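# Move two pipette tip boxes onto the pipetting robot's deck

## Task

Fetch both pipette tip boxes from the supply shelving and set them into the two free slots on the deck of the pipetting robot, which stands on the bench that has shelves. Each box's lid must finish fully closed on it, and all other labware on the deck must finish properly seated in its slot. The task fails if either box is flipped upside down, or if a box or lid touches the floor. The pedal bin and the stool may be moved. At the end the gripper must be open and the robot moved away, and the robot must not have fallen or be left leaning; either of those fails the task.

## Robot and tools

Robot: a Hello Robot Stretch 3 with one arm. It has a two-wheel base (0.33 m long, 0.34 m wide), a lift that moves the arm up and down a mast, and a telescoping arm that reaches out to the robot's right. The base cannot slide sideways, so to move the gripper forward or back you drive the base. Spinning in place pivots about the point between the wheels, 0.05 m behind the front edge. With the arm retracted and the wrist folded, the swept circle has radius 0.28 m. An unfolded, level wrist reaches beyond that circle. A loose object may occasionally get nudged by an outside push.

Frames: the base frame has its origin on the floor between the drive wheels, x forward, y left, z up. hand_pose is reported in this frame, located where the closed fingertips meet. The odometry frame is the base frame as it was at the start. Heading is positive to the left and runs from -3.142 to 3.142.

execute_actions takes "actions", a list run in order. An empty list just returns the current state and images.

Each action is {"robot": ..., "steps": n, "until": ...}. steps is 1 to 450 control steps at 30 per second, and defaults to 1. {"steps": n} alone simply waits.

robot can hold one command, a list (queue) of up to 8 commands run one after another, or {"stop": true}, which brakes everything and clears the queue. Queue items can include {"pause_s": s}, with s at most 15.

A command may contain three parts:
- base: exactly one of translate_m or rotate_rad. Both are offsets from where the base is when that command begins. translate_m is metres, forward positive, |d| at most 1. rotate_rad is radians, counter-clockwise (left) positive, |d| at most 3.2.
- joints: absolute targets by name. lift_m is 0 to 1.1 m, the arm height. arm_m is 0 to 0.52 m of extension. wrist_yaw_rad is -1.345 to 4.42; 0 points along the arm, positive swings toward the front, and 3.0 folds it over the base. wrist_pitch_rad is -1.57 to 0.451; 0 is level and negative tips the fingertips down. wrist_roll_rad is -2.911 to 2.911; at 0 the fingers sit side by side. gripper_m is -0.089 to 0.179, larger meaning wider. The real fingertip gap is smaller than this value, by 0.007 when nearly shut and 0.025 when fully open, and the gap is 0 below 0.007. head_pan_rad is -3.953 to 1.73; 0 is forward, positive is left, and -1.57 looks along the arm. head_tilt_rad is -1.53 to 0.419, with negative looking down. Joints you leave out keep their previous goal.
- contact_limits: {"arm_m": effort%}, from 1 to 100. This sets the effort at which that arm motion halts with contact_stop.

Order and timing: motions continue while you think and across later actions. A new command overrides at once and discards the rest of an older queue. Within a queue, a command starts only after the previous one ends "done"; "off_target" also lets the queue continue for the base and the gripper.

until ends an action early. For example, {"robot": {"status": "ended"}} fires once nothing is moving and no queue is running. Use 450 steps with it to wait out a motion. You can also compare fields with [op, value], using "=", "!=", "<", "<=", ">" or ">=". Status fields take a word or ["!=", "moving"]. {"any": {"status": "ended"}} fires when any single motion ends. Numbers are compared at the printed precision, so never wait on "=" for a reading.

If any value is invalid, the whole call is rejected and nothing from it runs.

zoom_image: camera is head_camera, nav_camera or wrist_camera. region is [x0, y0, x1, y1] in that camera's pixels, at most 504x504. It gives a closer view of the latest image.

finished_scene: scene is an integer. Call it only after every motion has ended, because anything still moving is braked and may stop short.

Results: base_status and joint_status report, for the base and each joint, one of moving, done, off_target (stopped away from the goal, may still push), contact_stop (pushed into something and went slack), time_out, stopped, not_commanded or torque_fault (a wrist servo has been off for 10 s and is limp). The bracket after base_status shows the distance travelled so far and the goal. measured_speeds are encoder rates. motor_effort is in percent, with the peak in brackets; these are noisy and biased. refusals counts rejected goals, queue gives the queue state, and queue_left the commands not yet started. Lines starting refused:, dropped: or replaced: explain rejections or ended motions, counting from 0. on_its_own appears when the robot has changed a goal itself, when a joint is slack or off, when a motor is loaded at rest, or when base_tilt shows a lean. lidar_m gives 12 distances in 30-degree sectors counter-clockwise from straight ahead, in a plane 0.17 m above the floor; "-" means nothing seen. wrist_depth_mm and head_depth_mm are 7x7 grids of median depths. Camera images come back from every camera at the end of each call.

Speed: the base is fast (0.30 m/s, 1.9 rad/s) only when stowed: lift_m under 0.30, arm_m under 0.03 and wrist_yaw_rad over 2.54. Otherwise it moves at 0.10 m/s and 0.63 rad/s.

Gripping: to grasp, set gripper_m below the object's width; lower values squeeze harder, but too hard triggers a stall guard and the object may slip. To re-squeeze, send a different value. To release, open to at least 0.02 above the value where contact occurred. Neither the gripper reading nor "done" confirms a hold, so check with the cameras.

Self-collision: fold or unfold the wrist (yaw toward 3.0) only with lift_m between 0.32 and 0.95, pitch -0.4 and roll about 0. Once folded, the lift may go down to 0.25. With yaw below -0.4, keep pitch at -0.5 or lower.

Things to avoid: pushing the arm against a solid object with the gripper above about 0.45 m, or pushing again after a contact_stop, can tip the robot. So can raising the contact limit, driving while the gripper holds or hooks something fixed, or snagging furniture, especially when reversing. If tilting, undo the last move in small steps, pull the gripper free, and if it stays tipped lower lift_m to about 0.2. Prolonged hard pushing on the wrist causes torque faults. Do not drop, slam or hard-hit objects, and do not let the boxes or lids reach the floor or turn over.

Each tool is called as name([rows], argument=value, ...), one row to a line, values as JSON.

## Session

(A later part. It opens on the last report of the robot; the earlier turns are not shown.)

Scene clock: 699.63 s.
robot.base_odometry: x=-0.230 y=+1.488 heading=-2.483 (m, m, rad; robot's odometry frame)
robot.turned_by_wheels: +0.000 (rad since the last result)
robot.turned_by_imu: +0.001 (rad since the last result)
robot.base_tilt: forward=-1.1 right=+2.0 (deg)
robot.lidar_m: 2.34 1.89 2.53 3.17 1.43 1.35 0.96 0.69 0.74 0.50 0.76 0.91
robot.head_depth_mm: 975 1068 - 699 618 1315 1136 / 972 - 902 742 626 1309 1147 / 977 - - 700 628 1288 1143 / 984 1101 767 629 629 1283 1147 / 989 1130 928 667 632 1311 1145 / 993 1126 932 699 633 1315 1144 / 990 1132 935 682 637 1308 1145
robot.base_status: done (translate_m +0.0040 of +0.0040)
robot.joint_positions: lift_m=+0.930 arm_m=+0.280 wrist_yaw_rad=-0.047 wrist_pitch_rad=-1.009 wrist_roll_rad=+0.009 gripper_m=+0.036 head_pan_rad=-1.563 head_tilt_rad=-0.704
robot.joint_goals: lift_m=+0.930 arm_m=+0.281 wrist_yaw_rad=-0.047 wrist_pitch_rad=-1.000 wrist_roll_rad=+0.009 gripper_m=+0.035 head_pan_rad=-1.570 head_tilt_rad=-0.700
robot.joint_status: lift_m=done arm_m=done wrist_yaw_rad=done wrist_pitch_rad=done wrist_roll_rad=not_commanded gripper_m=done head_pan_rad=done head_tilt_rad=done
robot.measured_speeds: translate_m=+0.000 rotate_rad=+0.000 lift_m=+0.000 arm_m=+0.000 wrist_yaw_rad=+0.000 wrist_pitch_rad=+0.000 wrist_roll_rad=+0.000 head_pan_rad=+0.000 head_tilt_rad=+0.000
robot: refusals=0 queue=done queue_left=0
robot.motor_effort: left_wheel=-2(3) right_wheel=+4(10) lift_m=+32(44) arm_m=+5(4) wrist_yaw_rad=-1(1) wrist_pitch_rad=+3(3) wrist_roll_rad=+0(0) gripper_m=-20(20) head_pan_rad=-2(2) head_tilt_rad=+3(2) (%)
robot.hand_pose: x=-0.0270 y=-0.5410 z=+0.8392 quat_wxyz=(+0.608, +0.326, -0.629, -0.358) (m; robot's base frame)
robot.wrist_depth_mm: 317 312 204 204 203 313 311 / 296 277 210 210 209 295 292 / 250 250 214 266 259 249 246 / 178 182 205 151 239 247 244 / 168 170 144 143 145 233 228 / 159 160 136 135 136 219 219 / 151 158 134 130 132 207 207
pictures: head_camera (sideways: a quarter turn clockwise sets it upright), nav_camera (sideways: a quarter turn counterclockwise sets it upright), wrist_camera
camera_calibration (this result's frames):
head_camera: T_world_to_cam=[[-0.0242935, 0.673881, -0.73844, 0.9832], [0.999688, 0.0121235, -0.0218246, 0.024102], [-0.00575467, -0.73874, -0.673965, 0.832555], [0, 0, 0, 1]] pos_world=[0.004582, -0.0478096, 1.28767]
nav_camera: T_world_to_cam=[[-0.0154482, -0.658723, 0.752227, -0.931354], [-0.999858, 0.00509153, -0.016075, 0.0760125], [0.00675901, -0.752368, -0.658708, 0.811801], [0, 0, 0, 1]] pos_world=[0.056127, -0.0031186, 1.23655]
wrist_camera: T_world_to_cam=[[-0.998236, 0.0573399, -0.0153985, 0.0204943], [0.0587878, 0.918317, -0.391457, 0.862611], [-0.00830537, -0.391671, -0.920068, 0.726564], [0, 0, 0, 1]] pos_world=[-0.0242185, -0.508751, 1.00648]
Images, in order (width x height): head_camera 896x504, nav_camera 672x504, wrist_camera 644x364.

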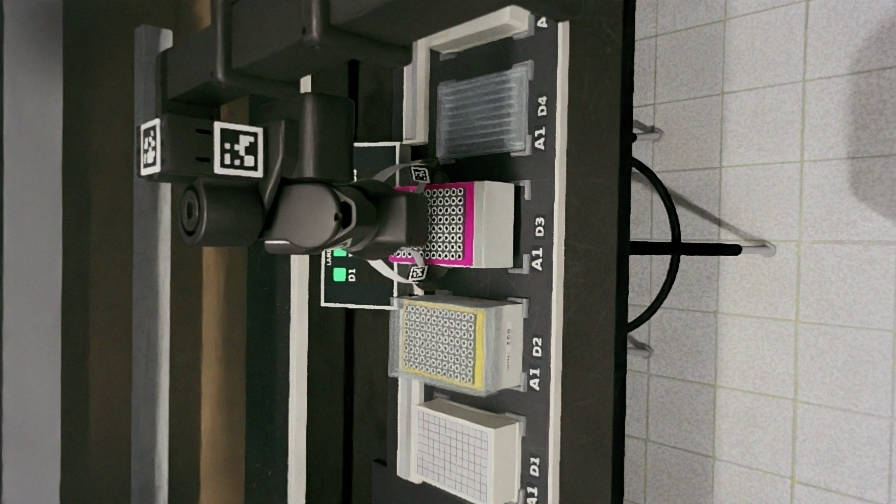

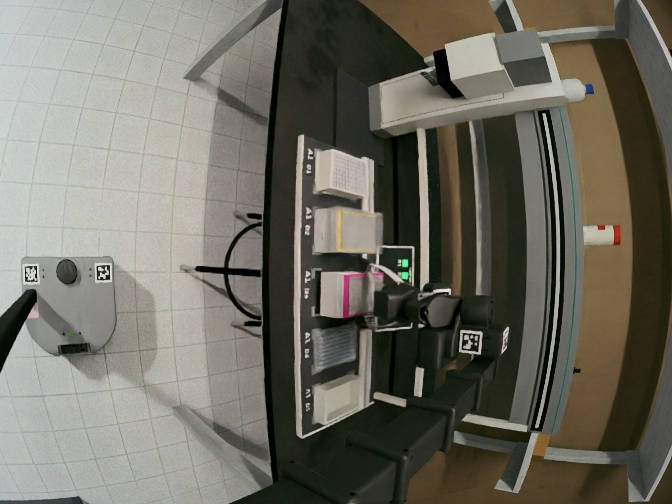

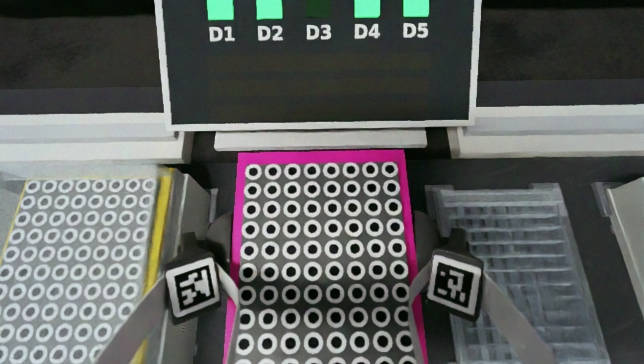

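execute_actions([
  {"robot":[{"joints":{"lift_m":0.918}},{"joints":{"lift_m":0.911}}],"steps":450,"until":{"robot":{"status":"ended"}}},
])

zoom_image(camera="head_camera", region=[420, 130, 580, 320])

Scene clock: 706.07 s.
robot.base_odometry: x=-0.230 y=+1.488 heading=-2.483 (m, m, rad; robot's odometry frame)
robot.turned_by_wheels: +0.000 (rad since the last result)
robot.turned_by_imu: +0.001 (rad since the last result)
robot.base_tilt: forward=-1.1 right=+1.9 (deg)
robot.lidar_m: 2.34 1.88 2.53 3.17 1.43 1.35 0.96 0.69 0.74 0.50 0.75 0.91
robot.head_depth_mm: 977 1095 - - 626 1310 1143 / 978 992 - 740 626 1315 1135 / 982 1003 - 699 624 1285 1133 / 987 1114 764 631 629 1285 1145 / 991 1125 933 671 634 1315 1138 / 984 1129 937 697 634 1305 1145 / 996 1136 937 683 639 1316 1141
robot.base_status: done (translate_m +0.0040 of +0.0040)
robot.joint_positions: lift_m=+0.911 arm_m=+0.280 wrist_yaw_rad=-0.047 wrist_pitch_rad=-1.007 wrist_roll_rad=+0.009 gripper_m=+0.036 head_pan_rad=-1.563 head_tilt_rad=-0.704
robot.joint_goals: lift_m=+0.911 arm_m=+0.281 wrist_yaw_rad=-0.047 wrist_pitch_rad=-1.000 wrist_roll_rad=+0.009 gripper_m=+0.035 head_pan_rad=-1.570 head_tilt_rad=-0.700
robot.joint_status: lift_m=done arm_m=done wrist_yaw_rad=done wrist_pitch_rad=done wrist_roll_rad=not_commanded gripper_m=done head_pan_rad=done head_tilt_rad=done
robot.measured_speeds: translate_m=+0.000 rotate_rad=+0.000 lift_m=+0.000 arm_m=+0.000 wrist_yaw_rad=+0.000 wrist_pitch_rad=+0.000 wrist_roll_rad=+0.000 head_pan_rad=+0.000 head_tilt_rad=+0.000
robot: refusals=0 queue=done queue_left=0
robot.motor_effort: left_wheel=-3(2) right_wheel=+3(4) lift_m=+31(33) arm_m=+4(5) wrist_yaw_rad=+0(0) wrist_pitch_rad=+2(3) wrist_roll_rad=+0(1) gripper_m=-20(20) head_pan_rad=-1(2) head_tilt_rad=+1(2) (%)
robot.hand_pose: x=-0.0271 y=-0.5415 z=+0.8204 quat_wxyz=(+0.608, +0.325, -0.629, -0.358) (m; robot's base frame)
robot.wrist_depth_mm: 294 285 191 189 190 287 292 / 260 252 194 193 194 252 257 / 234 233 247 248 247 230 231 / 158 162 204 152 221 226 222 / 149 153 145 143 144 214 213 / 141 144 137 136 136 202 201 / 134 155 133 129 131 191 191
pictures: head_camera (sideways: a quarter turn clockwise sets it upright), nav_camera (sideways: a quarter turn counterclockwise sets it upright), wrist_camera
camera_calibration (this result's frames):
head_camera: T_world_to_cam=[[-0.0242935, 0.673881, -0.73844, 0.9832], [0.999688, 0.0121235, -0.0218246, 0.024102], [-0.00575467, -0.73874, -0.673966, 0.832555], [0, 0, 0, 1]] pos_world=[0.004582, -0.0478096, 1.28767]
nav_camera: T_world_to_cam=[[-0.0154482, -0.658724, 0.752226, -0.931353], [-0.999858, 0.00509153, -0.016075, 0.0760125], [0.00675901, -0.752368, -0.658709, 0.811801], [0, 0, 0, 1]] pos_world=[0.056127, -0.00311859, 1.23655]
wrist_camera: T_world_to_cam=[[-0.998236, 0.0573254, -0.0154198, 0.0202209], [0.0587675, 0.917601, -0.393135, 0.856687], [-0.00838735, -0.393348, -0.919352, 0.707652], [0, 0, 0, 1]] pos_world=[-0.0242249, -0.508903, 0.987686]
Images, in order (width x height): head_camera 896x504, nav_camera 672x504, wrist_camera 644x364.

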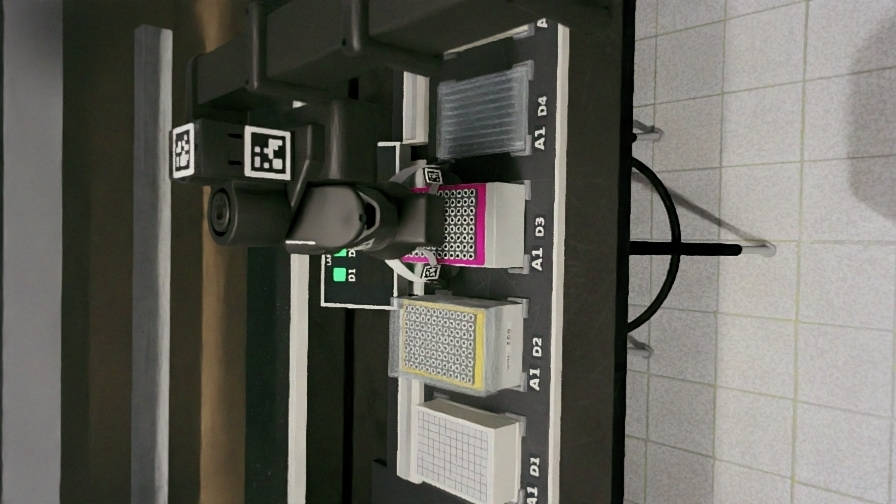

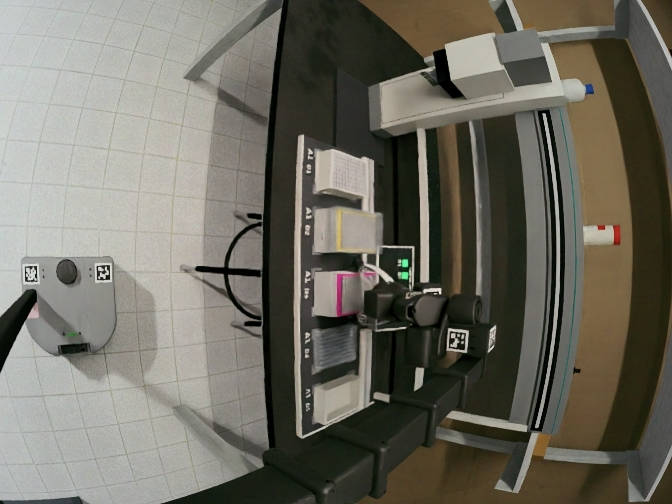

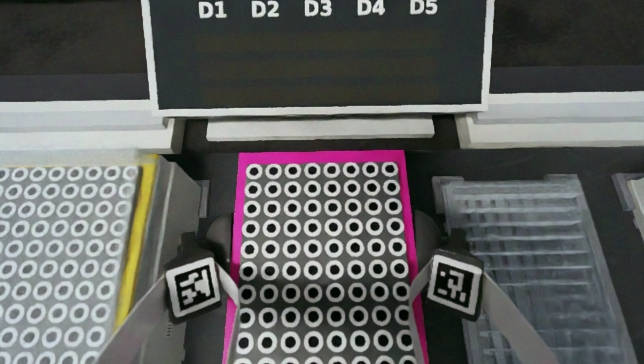

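Region (420, 130, 580, 320) of head_camera's 896x504 image, scaled by 2.653, with more detail than that image has; it fills the left 424 columns of this view, and the rest is white.

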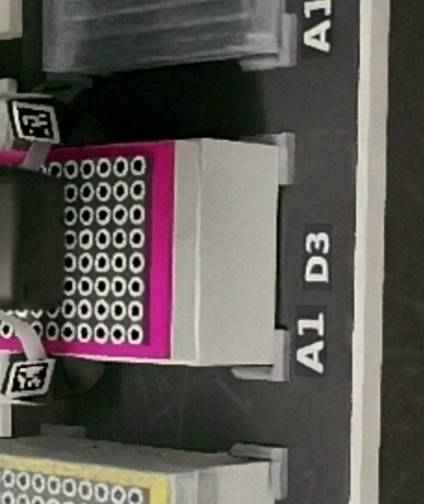

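execute_actions([
  {"robot":[{"joints":{"gripper_m":0.116}},{"joints":{"lift_m":0.99}}],"steps":450,"until":{"robot":{"status":"ended"}}},
])

execute_actions([
  {"robot":[{"joints":{"arm_m":0.0,"wrist_yaw_rad":0.0,"gripper_m":0.16}},{"base":{"rotate_rad":-0.822}},{"base":{"translate_m":-0.766},"joints":{"lift_m":0.74,"head_tilt_rad":-0.8}},{"base":{"rotate_rad":-0.737}},{"joints":{"arm_m":0.2}}],"steps":450,"until":{"robot":{"status":"ended"}}},
  {"steps":450,"until":{"robot":{"status":"ended"}}},
])

Scene clock: 713.73 s.
robot.base_odometry: x=-0.230 y=+1.488 heading=-2.483 (m, m, rad; robot's odometry frame)
robot.turned_by_wheels: +0.000 (rad since the last result)
robot.turned_by_imu: +0.001 (rad since the last result)
robot.base_tilt: forward=-1.1 right=+2.0 (deg)
robot.lidar_m: 2.34 1.89 2.54 3.16 1.43 1.35 0.96 0.69 0.74 0.50 0.76 0.91
robot.head_depth_mm: 556 1162 930 720 627 1321 1139 / - - 932 744 627 1314 1140 / 561 - 760 701 627 1285 1141 / 572 1118 759 677 629 1288 1147 / 985 1123 933 668 631 1318 1149 / 990 1136 933 701 635 1322 1146 / 991 1137 936 684 639 1310 1145
robot.base_status: done (translate_m +0.0040 of +0.0040)
robot.joint_positions: lift_m=+0.990 arm_m=+0.280 wrist_yaw_rad=-0.047 wrist_pitch_rad=-1.007 wrist_roll_rad=+0.009 gripper_m=+0.116 head_pan_rad=-1.563 head_tilt_rad=-0.704
robot.joint_goals: lift_m=+0.990 arm_m=+0.281 wrist_yaw_rad=-0.047 wrist_pitch_rad=-1.000 wrist_roll_rad=+0.009 gripper_m=+0.116 head_pan_rad=-1.570 head_tilt_rad=-0.700
robot.joint_status: lift_m=done arm_m=done wrist_yaw_rad=done wrist_pitch_rad=done wrist_roll_rad=not_commanded gripper_m=done head_pan_rad=done head_tilt_rad=done
robot.measured_speeds: translate_m=+0.000 rotate_rad=+0.000 lift_m=+0.000 arm_m=+0.000 wrist_yaw_rad=+0.000 wrist_pitch_rad=+0.000 wrist_roll_rad=+0.000 head_pan_rad=+0.000 head_tilt_rad=+0.000
robot: refusals=0 queue=done queue_left=0
robot.motor_effort: left_wheel=-2(2) right_wheel=+4(4) lift_m=+43(46) arm_m=+4(4) wrist_yaw_rad=+0(0) wrist_pitch_rad=+2(3) wrist_roll_rad=+0(0) gripper_m=+0(89) head_pan_rad=-2(1) head_tilt_rad=+2(2) (%)
robot.hand_pose: x=-0.0271 y=-0.5415 z=+0.8990 quat_wxyz=(+0.608, +0.325, -0.629, -0.358) (m; robot's base frame)
robot.wrist_depth_mm: 386 384 255 255 255 383 386 / 371 370 259 259 259 365 366 / 332 333 265 264 268 329 329 / 305 305 306 306 307 302 303 / 257 230 285 228 291 296 281 / 248 218 270 215 275 279 270 / 234 203 253 205 260 258 256
pictures: head_camera (sideways: a quarter turn clockwise sets it upright), nav_camera (sideways: a quarter turn counterclockwise sets it upright), wrist_camera
camera_calibration (this result's frames):
head_camera: T_world_to_cam=[[-0.0242938, 0.673881, -0.73844, 0.9832], [0.999688, 0.0121239, -0.0218246, 0.024102], [-0.0057544, -0.73874, -0.673965, 0.832555], [0, 0, 0, 1]] pos_world=[0.00458202, -0.0478096, 1.28767]
nav_camera: T_world_to_cam=[[-0.0154479, -0.658724, 0.752227, -0.931354], [-0.999858, 0.00509117, -0.016075, 0.0760125], [0.00675928, -0.752368, -0.658708, 0.811801], [0, 0, 0, 1]] pos_world=[0.056127, -0.00311859, 1.23655]
wrist_camera: T_world_to_cam=[[-0.998237, 0.0573137, -0.0154176, 0.0214245], [0.0587559, 0.917602, -0.393135, 0.887565], [-0.00838481, -0.393348, -0.919352, 0.779861], [0, 0, 0, 1]] pos_world=[-0.024224, -0.508903, 1.06623]
Images, in order (width x height): head_camera 896x504, nav_camera 672x504, wrist_camera 644x364.

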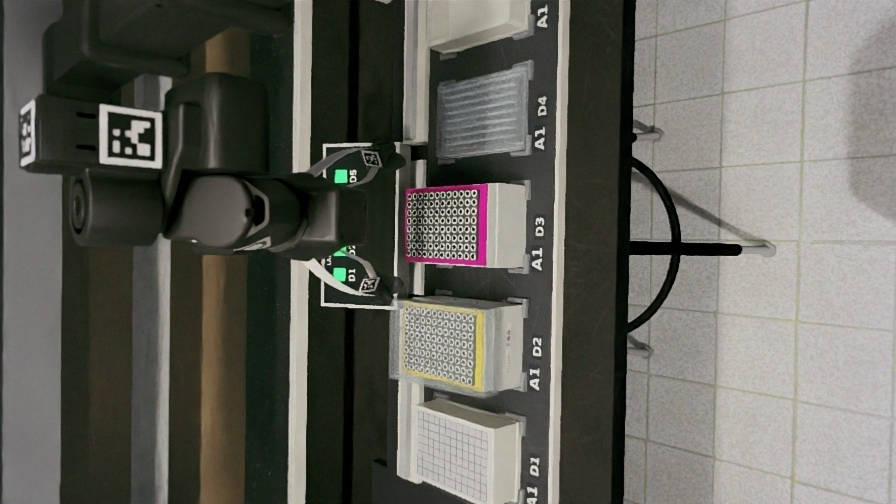

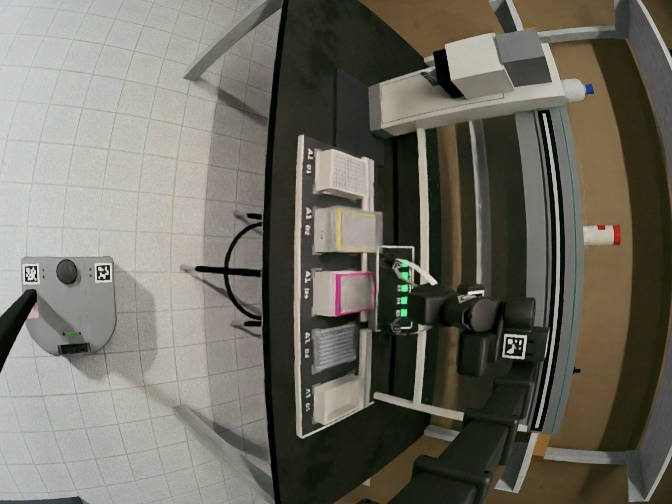

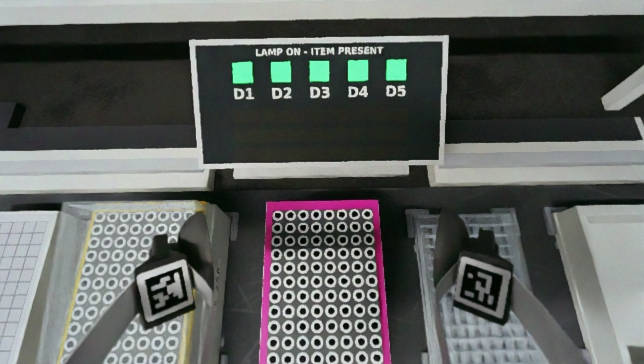

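Scene clock: 732.90 s.
robot.base_odometry: x=+0.526 y=+1.364 heading=+2.242 (m, m, rad; robot's odometry frame)
robot.turned_by_wheels: -1.559 (rad since the last result)
robot.turned_by_imu: -1.567 (rad since the last result)
robot.base_tilt: forward=-1.0 right=+2.0 (deg)
robot.lidar_m: 0.95 1.48 1.66 2.28 2.38 2.69 2.64 0.65 0.73 0.87 0.53 1.33
robot.head_depth_mm: 719 583 489 1003 869 - - / 724 600 489 - 851 1187 1115 / 719 609 489 - 838 1204 1123 / 591 608 490 1033 850 1214 1114 / 727 611 490 998 867 1221 1115 / 729 611 490 1003 872 1195 1118 / 712 610 490 917 852 1196 1119
robot.base_status: done (rotate_rad -0.7368 of -0.7370)
robot.joint_positions: lift_m=+0.740 arm_m=+0.200 wrist_yaw_rad=+0.000 wrist_pitch_rad=-1.007 wrist_roll_rad=+0.009 gripper_m=+0.160 head_pan_rad=-1.563 head_tilt_rad=-0.790
robot.joint_goals: lift_m=+0.740 arm_m=+0.200 wrist_yaw_rad=+0.000 wrist_pitch_rad=-1.000 wrist_roll_rad=+0.009 gripper_m=+0.160 head_pan_rad=-1.570 head_tilt_rad=-0.800
robot.joint_status: lift_m=done arm_m=done wrist_yaw_rad=done wrist_pitch_rad=done wrist_roll_rad=not_commanded gripper_m=done head_pan_rad=done head_tilt_rad=done
robot.measured_speeds: translate_m=+0.000 rotate_rad=+0.000 lift_m=+0.000 arm_m=+0.000 wrist_yaw_rad=+0.000 wrist_pitch_rad=+0.000 wrist_roll_rad=+0.000 head_pan_rad=+0.000 head_tilt_rad=+0.000
robot: refusals=0 queue=done queue_left=0
robot.motor_effort: left_wheel=+4(9) right_wheel=-5(8) lift_m=+31(44) arm_m=+5(3) wrist_yaw_rad=+0(2) wrist_pitch_rad=+2(3) wrist_roll_rad=+0(0) gripper_m=+0(93) head_pan_rad=-2(3) head_tilt_rad=-3(11) (%)
robot.hand_pose: x=-0.0216 y=-0.4611 z=+0.6494 quat_wxyz=(+0.617, +0.340, -0.622, -0.343) (m; robot's base frame)
robot.wrist_depth_mm: 363 370 371 368 369 365 366 / 343 347 345 343 343 339 342 / 322 320 319 320 319 321 320 / 301 303 302 298 300 299 298 / 283 286 286 284 282 285 283 / 272 - 267 271 270 268 268 / 727 741 719 259 259 259 258
pictures: head_camera (sideways: a quarter turn clockwise sets it upright), nav_camera (sideways: a quarter turn counterclockwise sets it upright), wrist_camera
camera_calibration (this result's frames):
head_camera: T_world_to_cam=[[-0.0247505, 0.734381, -0.678286, 0.90481], [0.999674, 0.0139654, -0.0213575, 0.0234916], [-0.00621197, -0.678594, -0.734487, 0.911273], [0, 0, 0, 1]] pos_world=[0.00457136, -0.046419, 1.28354]
nav_camera: T_world_to_cam=[[-0.0149819, -0.720455, 0.69334, -0.854612], [-0.999868, 0.00641799, -0.0149364, 0.0745285], [0.00631116, -0.693472, -0.720456, 0.892115], [0, 0, 0, 1]] pos_world=[0.0560847, 0.00246902, 1.23638]
wrist_camera: T_world_to_cam=[[-0.999826, 0.010542, -0.0154177, -0.00319028], [0.0157557, 0.919346, -0.393135, 0.715239], [0.0100298, -0.393309, -0.919352, 0.582528], [0, 0, 0, 1]] pos_world=[-0.0203015, -0.428405, 0.816684]
Images, in order (width x height): head_camera 896x504, nav_camera 672x504, wrist_camera 644x364.

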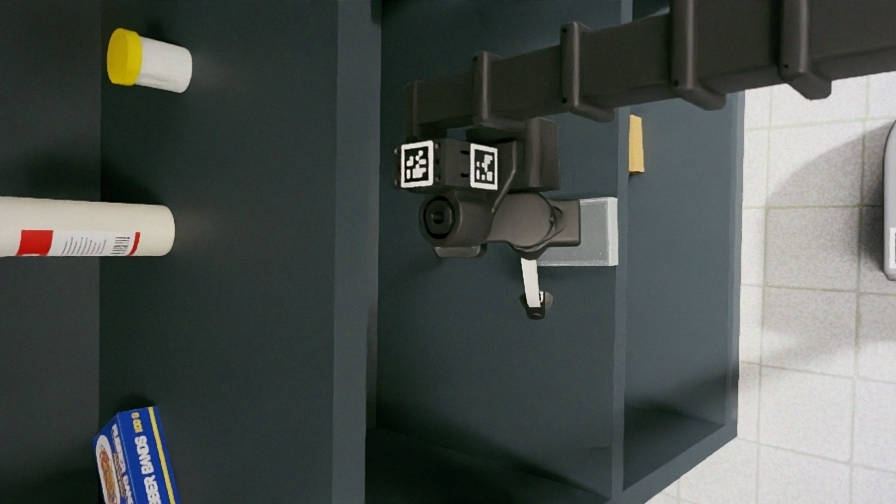

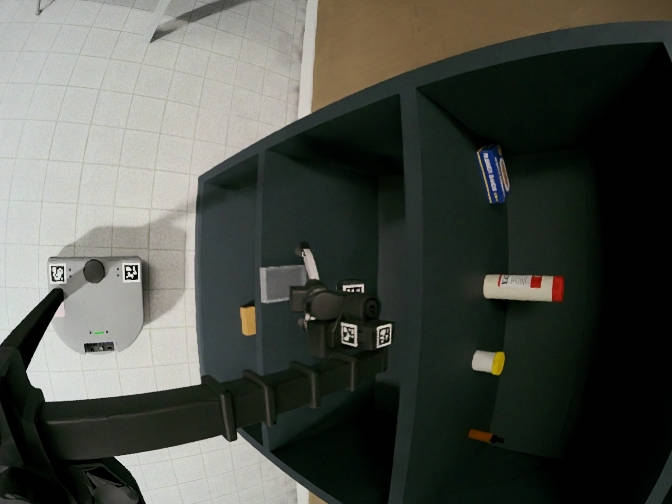

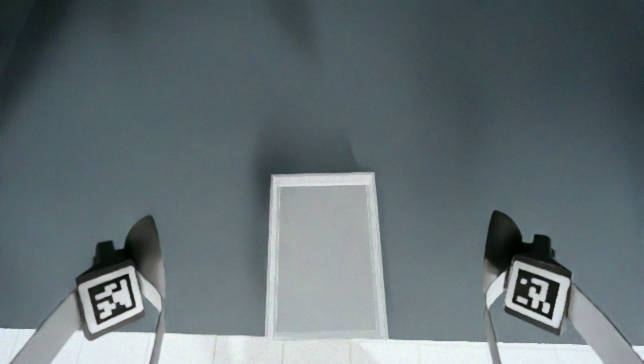

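execute_actions(actions=[])

Scene clock: 743.50 s.
robot.base_odometry: x=+0.526 y=+1.364 heading=+2.242 (m, m, rad; robot's odometry frame)
robot.turned_by_wheels: +0.000 (rad since the last result)
robot.turned_by_imu: +0.000 (rad since the last result)
robot.base_tilt: forward=-1.0 right=+1.8 (deg)
robot.lidar_m: 0.94 1.48 1.66 2.28 2.38 2.69 2.64 0.65 0.73 0.87 0.53 1.33
robot.head_depth_mm: 714 587 490 1002 868 - - / 727 601 490 - 845 1194 1118 / 719 609 488 - 838 1201 1128 / 591 608 491 1038 850 1217 1117 / 726 610 490 1002 869 1210 1116 / 728 611 491 1001 871 1204 1114 / 715 611 490 918 847 1202 1113
robot.base_status: done (rotate_rad -0.7368 of -0.7370)
robot.joint_positions: lift_m=+0.740 arm_m=+0.200 wrist_yaw_rad=+0.000 wrist_pitch_rad=-1.007 wrist_roll_rad=+0.009 gripper_m=+0.160 head_pan_rad=-1.563 head_tilt_rad=-0.790
robot.joint_goals: lift_m=+0.740 arm_m=+0.200 wrist_yaw_rad=+0.000 wrist_pitch_rad=-1.000 wrist_roll_rad=+0.009 gripper_m=+0.160 head_pan_rad=-1.570 head_tilt_rad=-0.800
robot.joint_status: lift_m=done arm_m=done wrist_yaw_rad=done wrist_pitch_rad=done wrist_roll_rad=not_commanded gripper_m=done head_pan_rad=done head_tilt_rad=done
robot.measured_speeds: translate_m=+0.000 rotate_rad=+0.000 lift_m=+0.000 arm_m=+0.000 wrist_yaw_rad=+0.000 wrist_pitch_rad=+0.000 wrist_roll_rad=+0.000 head_pan_rad=+0.000 head_tilt_rad=+0.000
robot: refusals=0 queue=done queue_left=0
robot.motor_effort: left_wheel=+4(4) right_wheel=-4(4) lift_m=+31(31) arm_m=+5(5) wrist_yaw_rad=+0(1) wrist_pitch_rad=+2(3) wrist_roll_rad=+0(0) gripper_m=+0(0) head_pan_rad=-1(1) head_tilt_rad=-3(4) (%)
robot.hand_pose: x=-0.0216 y=-0.4611 z=+0.6494 quat_wxyz=(+0.617, +0.340, -0.622, -0.343) (m; robot's base frame)
robot.wrist_depth_mm: 367 372 369 368 370 365 364 / 344 348 339 346 341 342 339 / 318 322 321 322 317 317 319 / 303 303 301 302 302 299 299 / 282 286 285 284 283 286 279 / 273 - 268 268 268 268 268 / 710 718 723 260 260 257 258
pictures: head_camera (sideways: a quarter turn clockwise sets it upright), nav_camera (sideways: a quarter turn counterclockwise sets it upright), wrist_camera
camera_calibration (this result's frames):
head_camera: T_world_to_cam=[[-0.0247507, 0.734381, -0.678286, 0.90481], [0.999674, 0.0139658, -0.0213575, 0.0234916], [-0.00621173, -0.678594, -0.734487, 0.911273], [0, 0, 0, 1]] pos_world=[0.00457138, -0.046419, 1.28354]
nav_camera: T_world_to_cam=[[-0.0149816, -0.720455, 0.69334, -0.854612], [-0.999868, 0.00641763, -0.0149364, 0.0745285], [0.00631141, -0.693472, -0.720456, 0.892115], [0, 0, 0, 1]] pos_world=[0.0560847, 0.00246903, 1.23638]
wrist_camera: T_world_to_cam=[[-0.999826, 0.0105421, -0.0154177, -0.00319024], [0.0157558, 0.919346, -0.393135, 0.715239], [0.0100297, -0.393309, -0.919352, 0.582528], [0, 0, 0, 1]] pos_world=[-0.0203015, -0.428405, 0.816684]
Images, in order (width x height): head_camera 896x504, nav_camera 672x504, wrist_camera 644x364.

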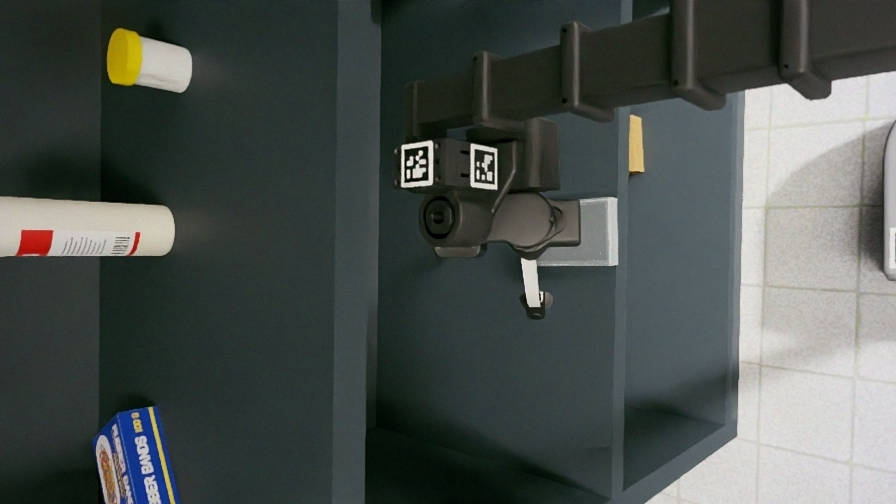

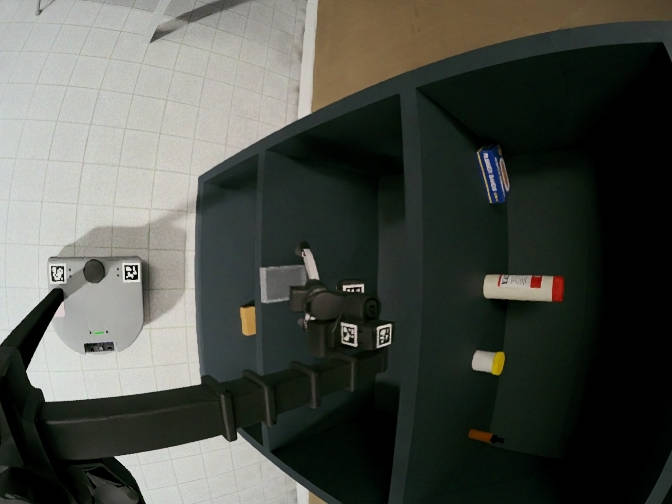

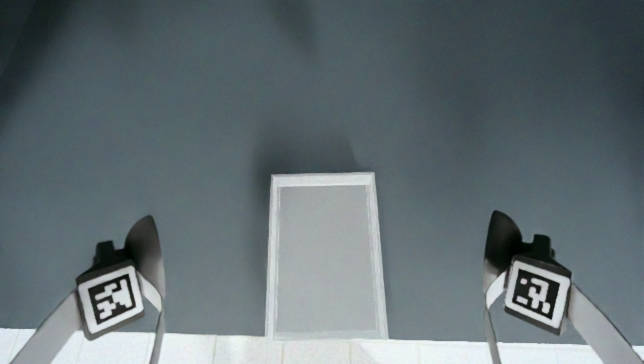

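execute_actions([
  {"robot":[{"joints":{"arm_m":0.221}},{"joints":{"lift_m":0.645}},{"joints":{"gripper_m":0.045}},{"joints":{"lift_m":0.68}}],"steps":450,"until":{"robot":{"status":"ended"}}},
])

Scene clock: 751.00 s.
robot.base_odometry: x=+0.526 y=+1.364 heading=+2.242 (m, m, rad; robot's odometry frame)
robot.turned_by_wheels: +0.000 (rad since the last result)
robot.turned_by_imu: +0.001 (rad since the last result)
robot.base_tilt: forward=-1.1 right=+1.9 (deg)
robot.lidar_m: 0.94 1.49 1.66 2.28 2.38 2.69 2.64 0.65 0.73 0.87 0.53 1.33
robot.head_depth_mm: 714 583 489 1007 845 1216 - / 727 599 489 1028 - 1196 1118 / 718 608 490 1061 829 1204 1123 / 592 609 490 1033 851 1214 1121 / 727 609 490 1005 871 1215 1114 / 727 609 491 1012 866 1194 1114 / 714 608 490 919 854 1195 1115
robot.base_status: done (rotate_rad -0.7368 of -0.7370)
robot.joint_positions: lift_m=+0.680 arm_m=+0.221 wrist_yaw_rad=+0.000 wrist_pitch_rad=-1.007 wrist_roll_rad=+0.009 gripper_m=+0.046 head_pan_rad=-1.563 head_tilt_rad=-0.790
robot.joint_goals: lift_m=+0.680 arm_m=+0.221 wrist_yaw_rad=+0.000 wrist_pitch_rad=-1.000 wrist_roll_rad=+0.009 gripper_m=+0.045 head_pan_rad=-1.570 head_tilt_rad=-0.800
robot.joint_status: lift_m=done arm_m=done wrist_yaw_rad=done wrist_pitch_rad=done wrist_roll_rad=not_commanded gripper_m=done head_pan_rad=done head_tilt_rad=done
robot.measured_speeds: translate_m=+0.000 rotate_rad=+0.000 lift_m=+0.000 arm_m=+0.000 wrist_yaw_rad=+0.000 wrist_pitch_rad=+0.000 wrist_roll_rad=+0.000 head_pan_rad=+0.000 head_tilt_rad=+0.000
robot: refusals=0 queue=done queue_left=0
robot.motor_effort: left_wheel=+4(4) right_wheel=-5(5) lift_m=+43(45) arm_m=+5(2) wrist_yaw_rad=+0(0) wrist_pitch_rad=+2(2) wrist_roll_rad=+0(0) gripper_m=-17(100) head_pan_rad=-1(2) head_tilt_rad=-4(4) (%)
robot.hand_pose: x=-0.0216 y=-0.4821 z=+0.5890 quat_wxyz=(+0.617, +0.340, -0.622, -0.343) (m; robot's base frame)
robot.wrist_depth_mm: 290 290 289 290 288 286 287 / 272 270 270 267 270 268 268 / 253 253 254 252 251 250 252 / 237 235 237 236 235 236 236 / 224 223 225 222 225 221 223 / 212 211 210 211 210 213 210 / 200 201 201 200 199 198 199
pictures: head_camera (sideways: a quarter turn clockwise sets it upright), nav_camera (sideways: a quarter turn counterclockwise sets it upright), wrist_camera
camera_calibration (this result's frames):
head_camera: T_world_to_cam=[[-0.0247506, 0.734381, -0.678286, 0.90481], [0.999674, 0.0139655, -0.0213575, 0.0234916], [-0.00621189, -0.678594, -0.734487, 0.911273], [0, 0, 0, 1]] pos_world=[0.00457137, -0.046419, 1.28354]
nav_camera: T_world_to_cam=[[-0.0149818, -0.720455, 0.69334, -0.854612], [-0.999868, 0.00641787, -0.0149364, 0.0745285], [0.00631124, -0.693472, -0.720456, 0.892115], [0, 0, 0, 1]] pos_world=[0.0560847, 0.00246902, 1.23638]
wrist_camera: T_world_to_cam=[[-0.999826, 0.010541, -0.0154177, -0.00390152], [0.0157548, 0.919346, -0.393135, 0.710776], [0.0100302, -0.393309, -0.919352, 0.518676], [0, 0, 0, 1]] pos_world=[-0.0203014, -0.449408, 0.756216]
Images, in order (width x height): head_camera 896x504, nav_camera 672x504, wrist_camera 644x364.

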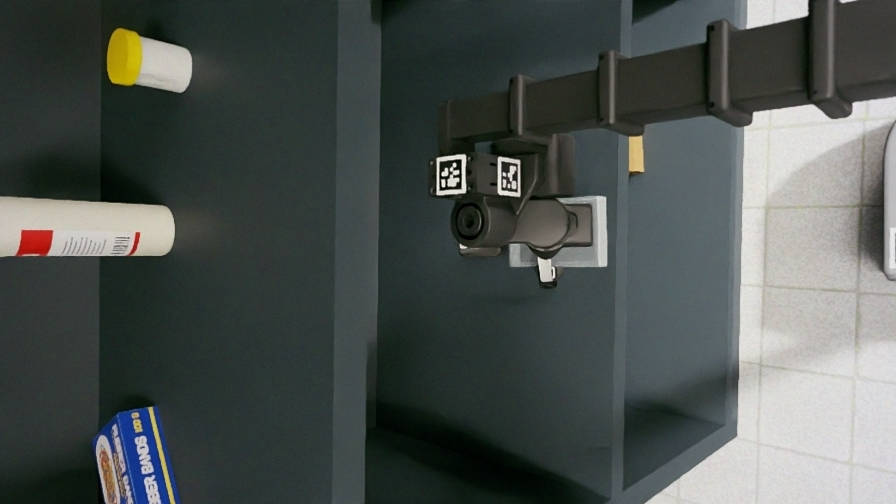

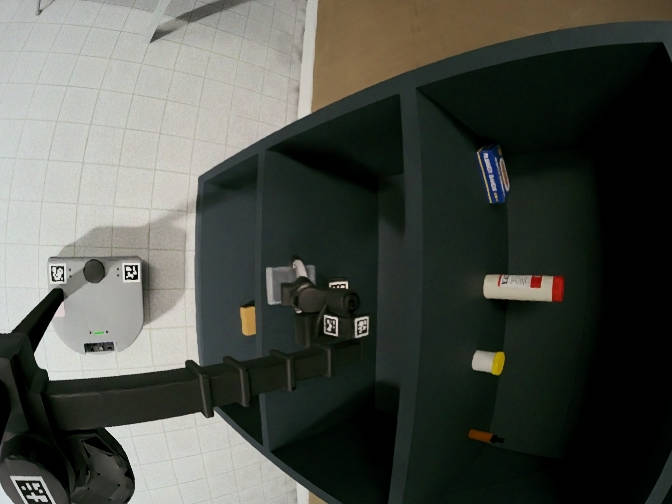

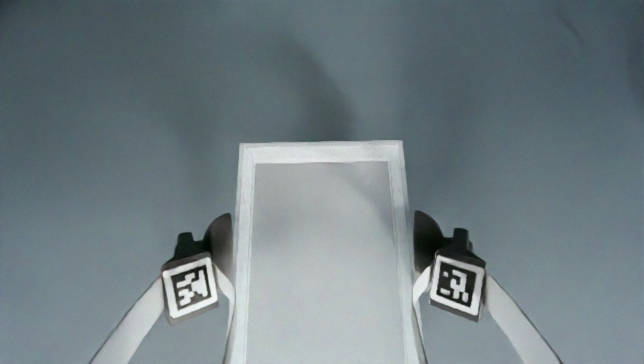

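Held. Carry to the deck.

execute_actions([
  {"robot":[{"joints":{"arm_m":0.0}},{"base":{"rotate_rad":0.737},"joints":{"lift_m":0.975}},{"base":{"translate_m":0.766}},{"base":{"rotate_rad":0.822},"joints":{"head_tilt_rad":-0.7,"wrist_yaw_rad":-0.047}},{"joints":{"arm_m":0.271}}],"steps":450,"until":{"robot":{"status":"ended"}}},
  {"steps":450,"until":{"robot":{"status":"ended"}}},
])

Scene clock: 775.50 s.
robot.base_odometry: x=-0.230 y=+1.488 heading=-2.483 (m, m, rad; robot's odometry frame)
robot.turned_by_wheels: +1.559 (rad since the last result)
robot.turned_by_imu: +1.573 (rad since the last result)
robot.base_tilt: forward=-1.1 right=+2.0 (deg)
robot.lidar_m: 2.34 1.88 2.53 3.17 1.43 1.35 0.96 0.69 0.74 0.50 0.75 0.91
robot.head_depth_mm: 565 - 898 721 624 1319 1140 / 559 - 896 742 627 1309 1140 / 570 - 759 702 626 1281 1142 / 982 1123 868 672 629 1287 1143 / 984 1126 933 670 635 1318 1139 / 983 1129 928 700 636 1313 1138 / 994 1143 935 684 639 1316 1147
robot.base_status: done (rotate_rad +0.8218 of +0.8220)
robot.joint_positions: lift_m=+0.975 arm_m=+0.271 wrist_yaw_rad=-0.047 wrist_pitch_rad=-1.007 wrist_roll_rad=+0.009 gripper_m=+0.046 head_pan_rad=-1.563 head_tilt_rad=-0.704
robot.joint_goals: lift_m=+0.975 arm_m=+0.271 wrist_yaw_rad=-0.047 wrist_pitch_rad=-1.000 wrist_roll_rad=+0.009 gripper_m=+0.045 head_pan_rad=-1.570 head_tilt_rad=-0.700
robot.joint_status: lift_m=done arm_m=done wrist_yaw_rad=done wrist_pitch_rad=done wrist_roll_rad=not_commanded gripper_m=done head_pan_rad=done head_tilt_rad=done
robot.measured_speeds: translate_m=+0.000 rotate_rad=+0.000 lift_m=+0.000 arm_m=+0.000 wrist_yaw_rad=+0.000 wrist_pitch_rad=+0.000 wrist_roll_rad=+0.000 head_pan_rad=+0.000 head_tilt_rad=+0.000
robot: refusals=0 queue=done queue_left=0
robot.motor_effort: left_wheel=-2(7) right_wheel=+3(8) lift_m=+43(45) arm_m=+5(7) wrist_yaw_rad=+0(2) wrist_pitch_rad=+3(3) wrist_roll_rad=+0(1) gripper_m=-18(18) head_pan_rad=-3(2) head_tilt_rad=+3(9) (%)
robot.hand_pose: x=-0.0271 y=-0.5319 z=+0.8840 quat_wxyz=(+0.608, +0.325, -0.629, -0.358) (m; robot's base frame)
robot.wrist_depth_mm: 378 374 246 245 248 376 372 / 355 352 251 251 253 349 345 / 316 315 257 257 257 305 304 / 291 293 293 229 293 294 294 / 240 214 260 212 276 275 269 / 207 201 258 202 254 265 256 / 194 191 226 191 244 249 242
pictures: head_camera (sideways: a quarter turn clockwise sets it upright), nav_camera (sideways: a quarter turn counterclockwise sets it upright), wrist_camera
camera_calibration (this result's frames):
head_camera: T_world_to_cam=[[-0.0242887, 0.673884, -0.738438, 0.983197], [0.999688, 0.0121163, -0.0218246, 0.024102], [-0.00576006, -0.738738, -0.673968, 0.832559], [0, 0, 0, 1]] pos_world=[0.00458166, -0.0478096, 1.28767]
nav_camera: T_world_to_cam=[[-0.0154529, -0.658726, 0.752224, -0.93135], [-0.999858, 0.00509886, -0.016075, 0.0760125], [0.00675352, -0.752366, -0.658711, 0.811805], [0, 0, 0, 1]] pos_world=[0.056127, -0.00311873, 1.23655]
wrist_camera: T_world_to_cam=[[-0.998233, 0.0573911, -0.0154126, 0.0206732], [0.0588251, 0.917597, -0.393135, 0.872911], [-0.00841988, -0.393346, -0.919352, 0.769826], [0, 0, 0, 1]] pos_world=[-0.0242305, -0.499359, 1.05123]
Images, in order (width x height): head_camera 896x504, nav_camera 672x504, wrist_camera 644x364.

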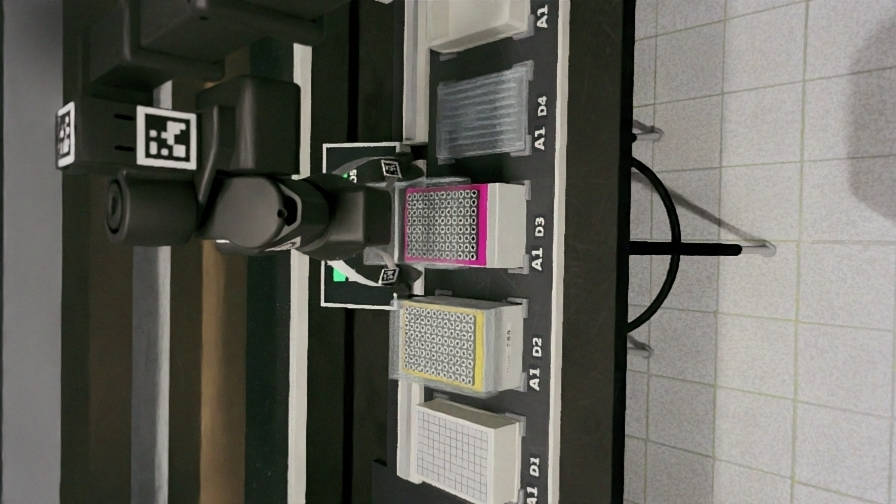

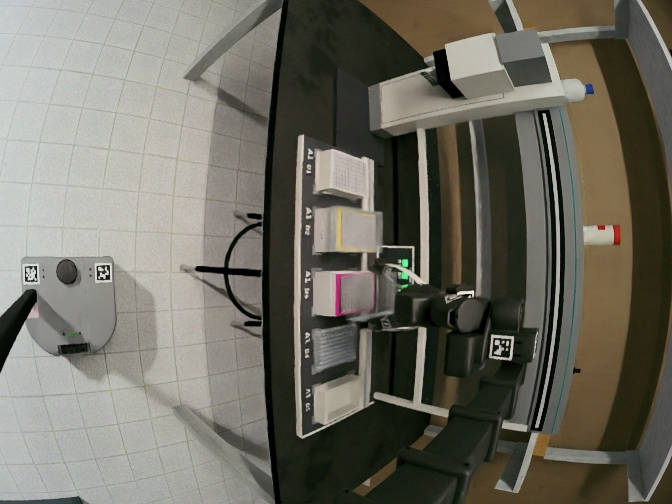

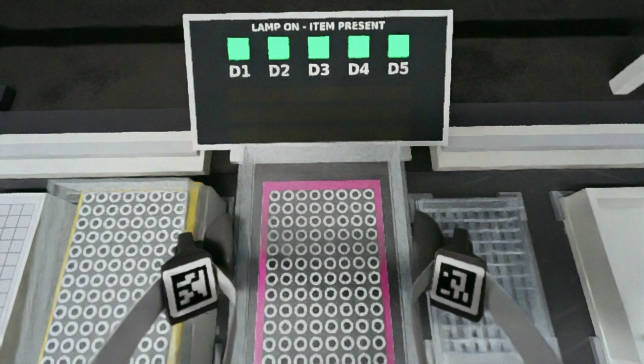

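execute_actions([
  {"robot":{"joints":{"lift_m":0.958}},"steps":200,"until":{"robot":{"status":"ended"}}},
])

zoom_image(camera="wrist_camera", region=[200, 120, 450, 364])

zoom_image(camera="head_camera", region=[360, 130, 560, 320])

Scene clock: 779.07 s.
robot.base_odometry: x=-0.230 y=+1.488 heading=-2.483 (m, m, rad; robot's odometry frame)
robot.turned_by_wheels: +0.000 (rad since the last result)
robot.turned_by_imu: +0.000 (rad since the last result)
robot.base_tilt: forward=-1.1 right=+2.1 (deg)
robot.lidar_m: 2.33 1.88 2.53 3.17 1.43 1.35 0.96 0.69 0.74 0.50 0.76 0.91
robot.head_depth_mm: 975 - 885 721 625 1320 1145 / 570 - 896 743 626 1327 1147 / 983 - - 696 626 1297 1147 / 981 1123 769 668 628 1290 1140 / 985 1131 932 668 629 1312 1143 / 985 1134 933 700 635 1317 1139 / 991 1137 933 683 641 1316 1148
robot.base_status: done (rotate_rad +0.8218 of +0.8220)
robot.joint_positions: lift_m=+0.958 arm_m=+0.271 wrist_yaw_rad=-0.047 wrist_pitch_rad=-1.007 wrist_roll_rad=+0.009 gripper_m=+0.046 head_pan_rad=-1.563 head_tilt_rad=-0.704
robot.joint_goals: lift_m=+0.958 arm_m=+0.271 wrist_yaw_rad=-0.047 wrist_pitch_rad=-1.000 wrist_roll_rad=+0.009 gripper_m=+0.045 head_pan_rad=-1.570 head_tilt_rad=-0.700
robot.joint_status: lift_m=done arm_m=done wrist_yaw_rad=done wrist_pitch_rad=done wrist_roll_rad=not_commanded gripper_m=done head_pan_rad=done head_tilt_rad=done
robot.measured_speeds: translate_m=+0.000 rotate_rad=+0.000 lift_m=+0.000 arm_m=+0.000 wrist_yaw_rad=+0.000 wrist_pitch_rad=+0.000 wrist_roll_rad=+0.000 head_pan_rad=+0.000 head_tilt_rad=+0.000
robot: refusals=0 queue=done queue_left=0
robot.motor_effort: left_wheel=-2(3) right_wheel=+4(5) lift_m=+31(43) arm_m=+5(5) wrist_yaw_rad=-1(0) wrist_pitch_rad=+3(2) wrist_roll_rad=+0(1) gripper_m=-18(18) head_pan_rad=-2(2) head_tilt_rad=+3(3) (%)
robot.hand_pose: x=-0.0271 y=-0.5319 z=+0.8674 quat_wxyz=(+0.608, +0.325, -0.629, -0.358) (m; robot's base frame)
robot.wrist_depth_mm: 357 357 231 232 232 352 352 / 331 332 235 237 238 328 327 / 290 289 241 244 244 280 282 / 278 213 278 208 277 275 278 / 200 197 211 197 258 260 253 / 187 186 191 185 193 249 240 / 178 178 227 177 231 235 230
pictures: head_camera (sideways: a quarter turn clockwise sets it upright), nav_camera (sideways: a quarter turn counterclockwise sets it upright), wrist_camera
camera_calibration (this result's frames):
head_camera: T_world_to_cam=[[-0.0242887, 0.673884, -0.738438, 0.983197], [0.999688, 0.0121163, -0.0218246, 0.024102], [-0.00576006, -0.738738, -0.673968, 0.832559], [0, 0, 0, 1]] pos_world=[0.00458166, -0.0478096, 1.28767]
nav_camera: T_world_to_cam=[[-0.0154529, -0.658726, 0.752224, -0.93135], [-0.999858, 0.00509886, -0.016075, 0.0760125], [0.00675352, -0.752365, -0.658711, 0.811805], [0, 0, 0, 1]] pos_world=[0.056127, -0.00311872, 1.23655]
wrist_camera: T_world_to_cam=[[-0.998233, 0.0573911, -0.0154126, 0.0204184], [0.0588251, 0.917597, -0.393135, 0.866409], [-0.00841987, -0.393347, -0.919352, 0.754608], [0, 0, 0, 1]] pos_world=[-0.0242305, -0.499363, 1.03468]
Images, in order (width x height): head_camera 896x504, nav_camera 672x504, wrist_camera 644x364.

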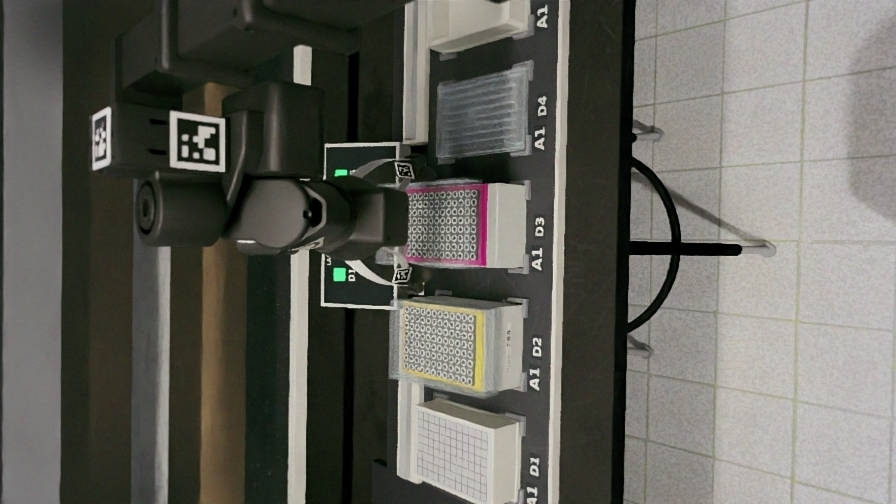

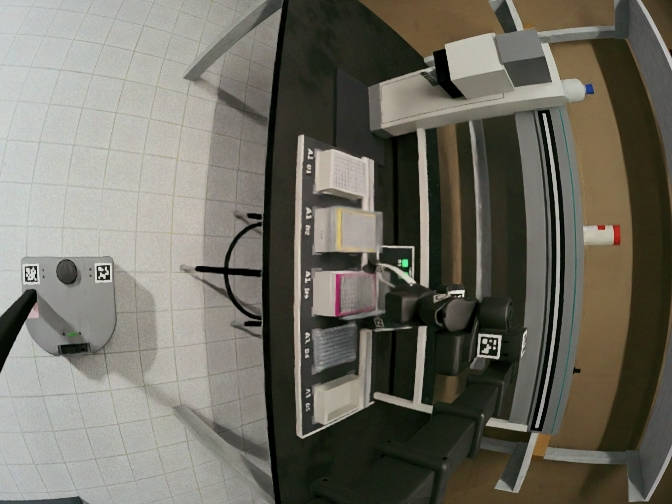

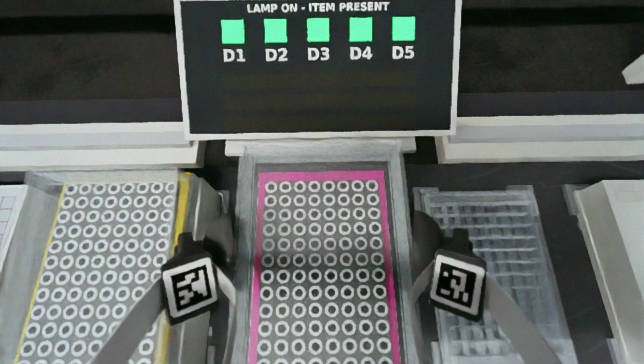

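Region (200, 120, 450, 364) of wrist_camera's 644x364 image, scaled by 2.016; it fills the top 492 rows of this view, and the rest is white.

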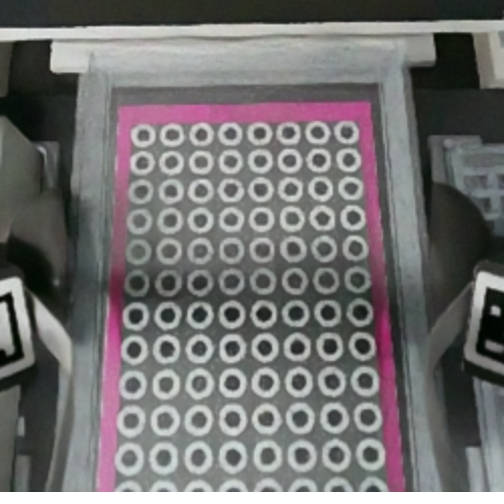

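Region (360, 130, 560, 320) of head_camera's 896x504 image, scaled by 2.520, with more detail than that image has; it fills the top 479 rows of this view, and the rest is white.

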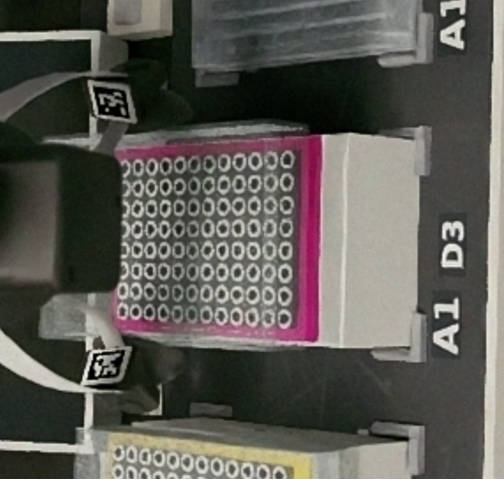

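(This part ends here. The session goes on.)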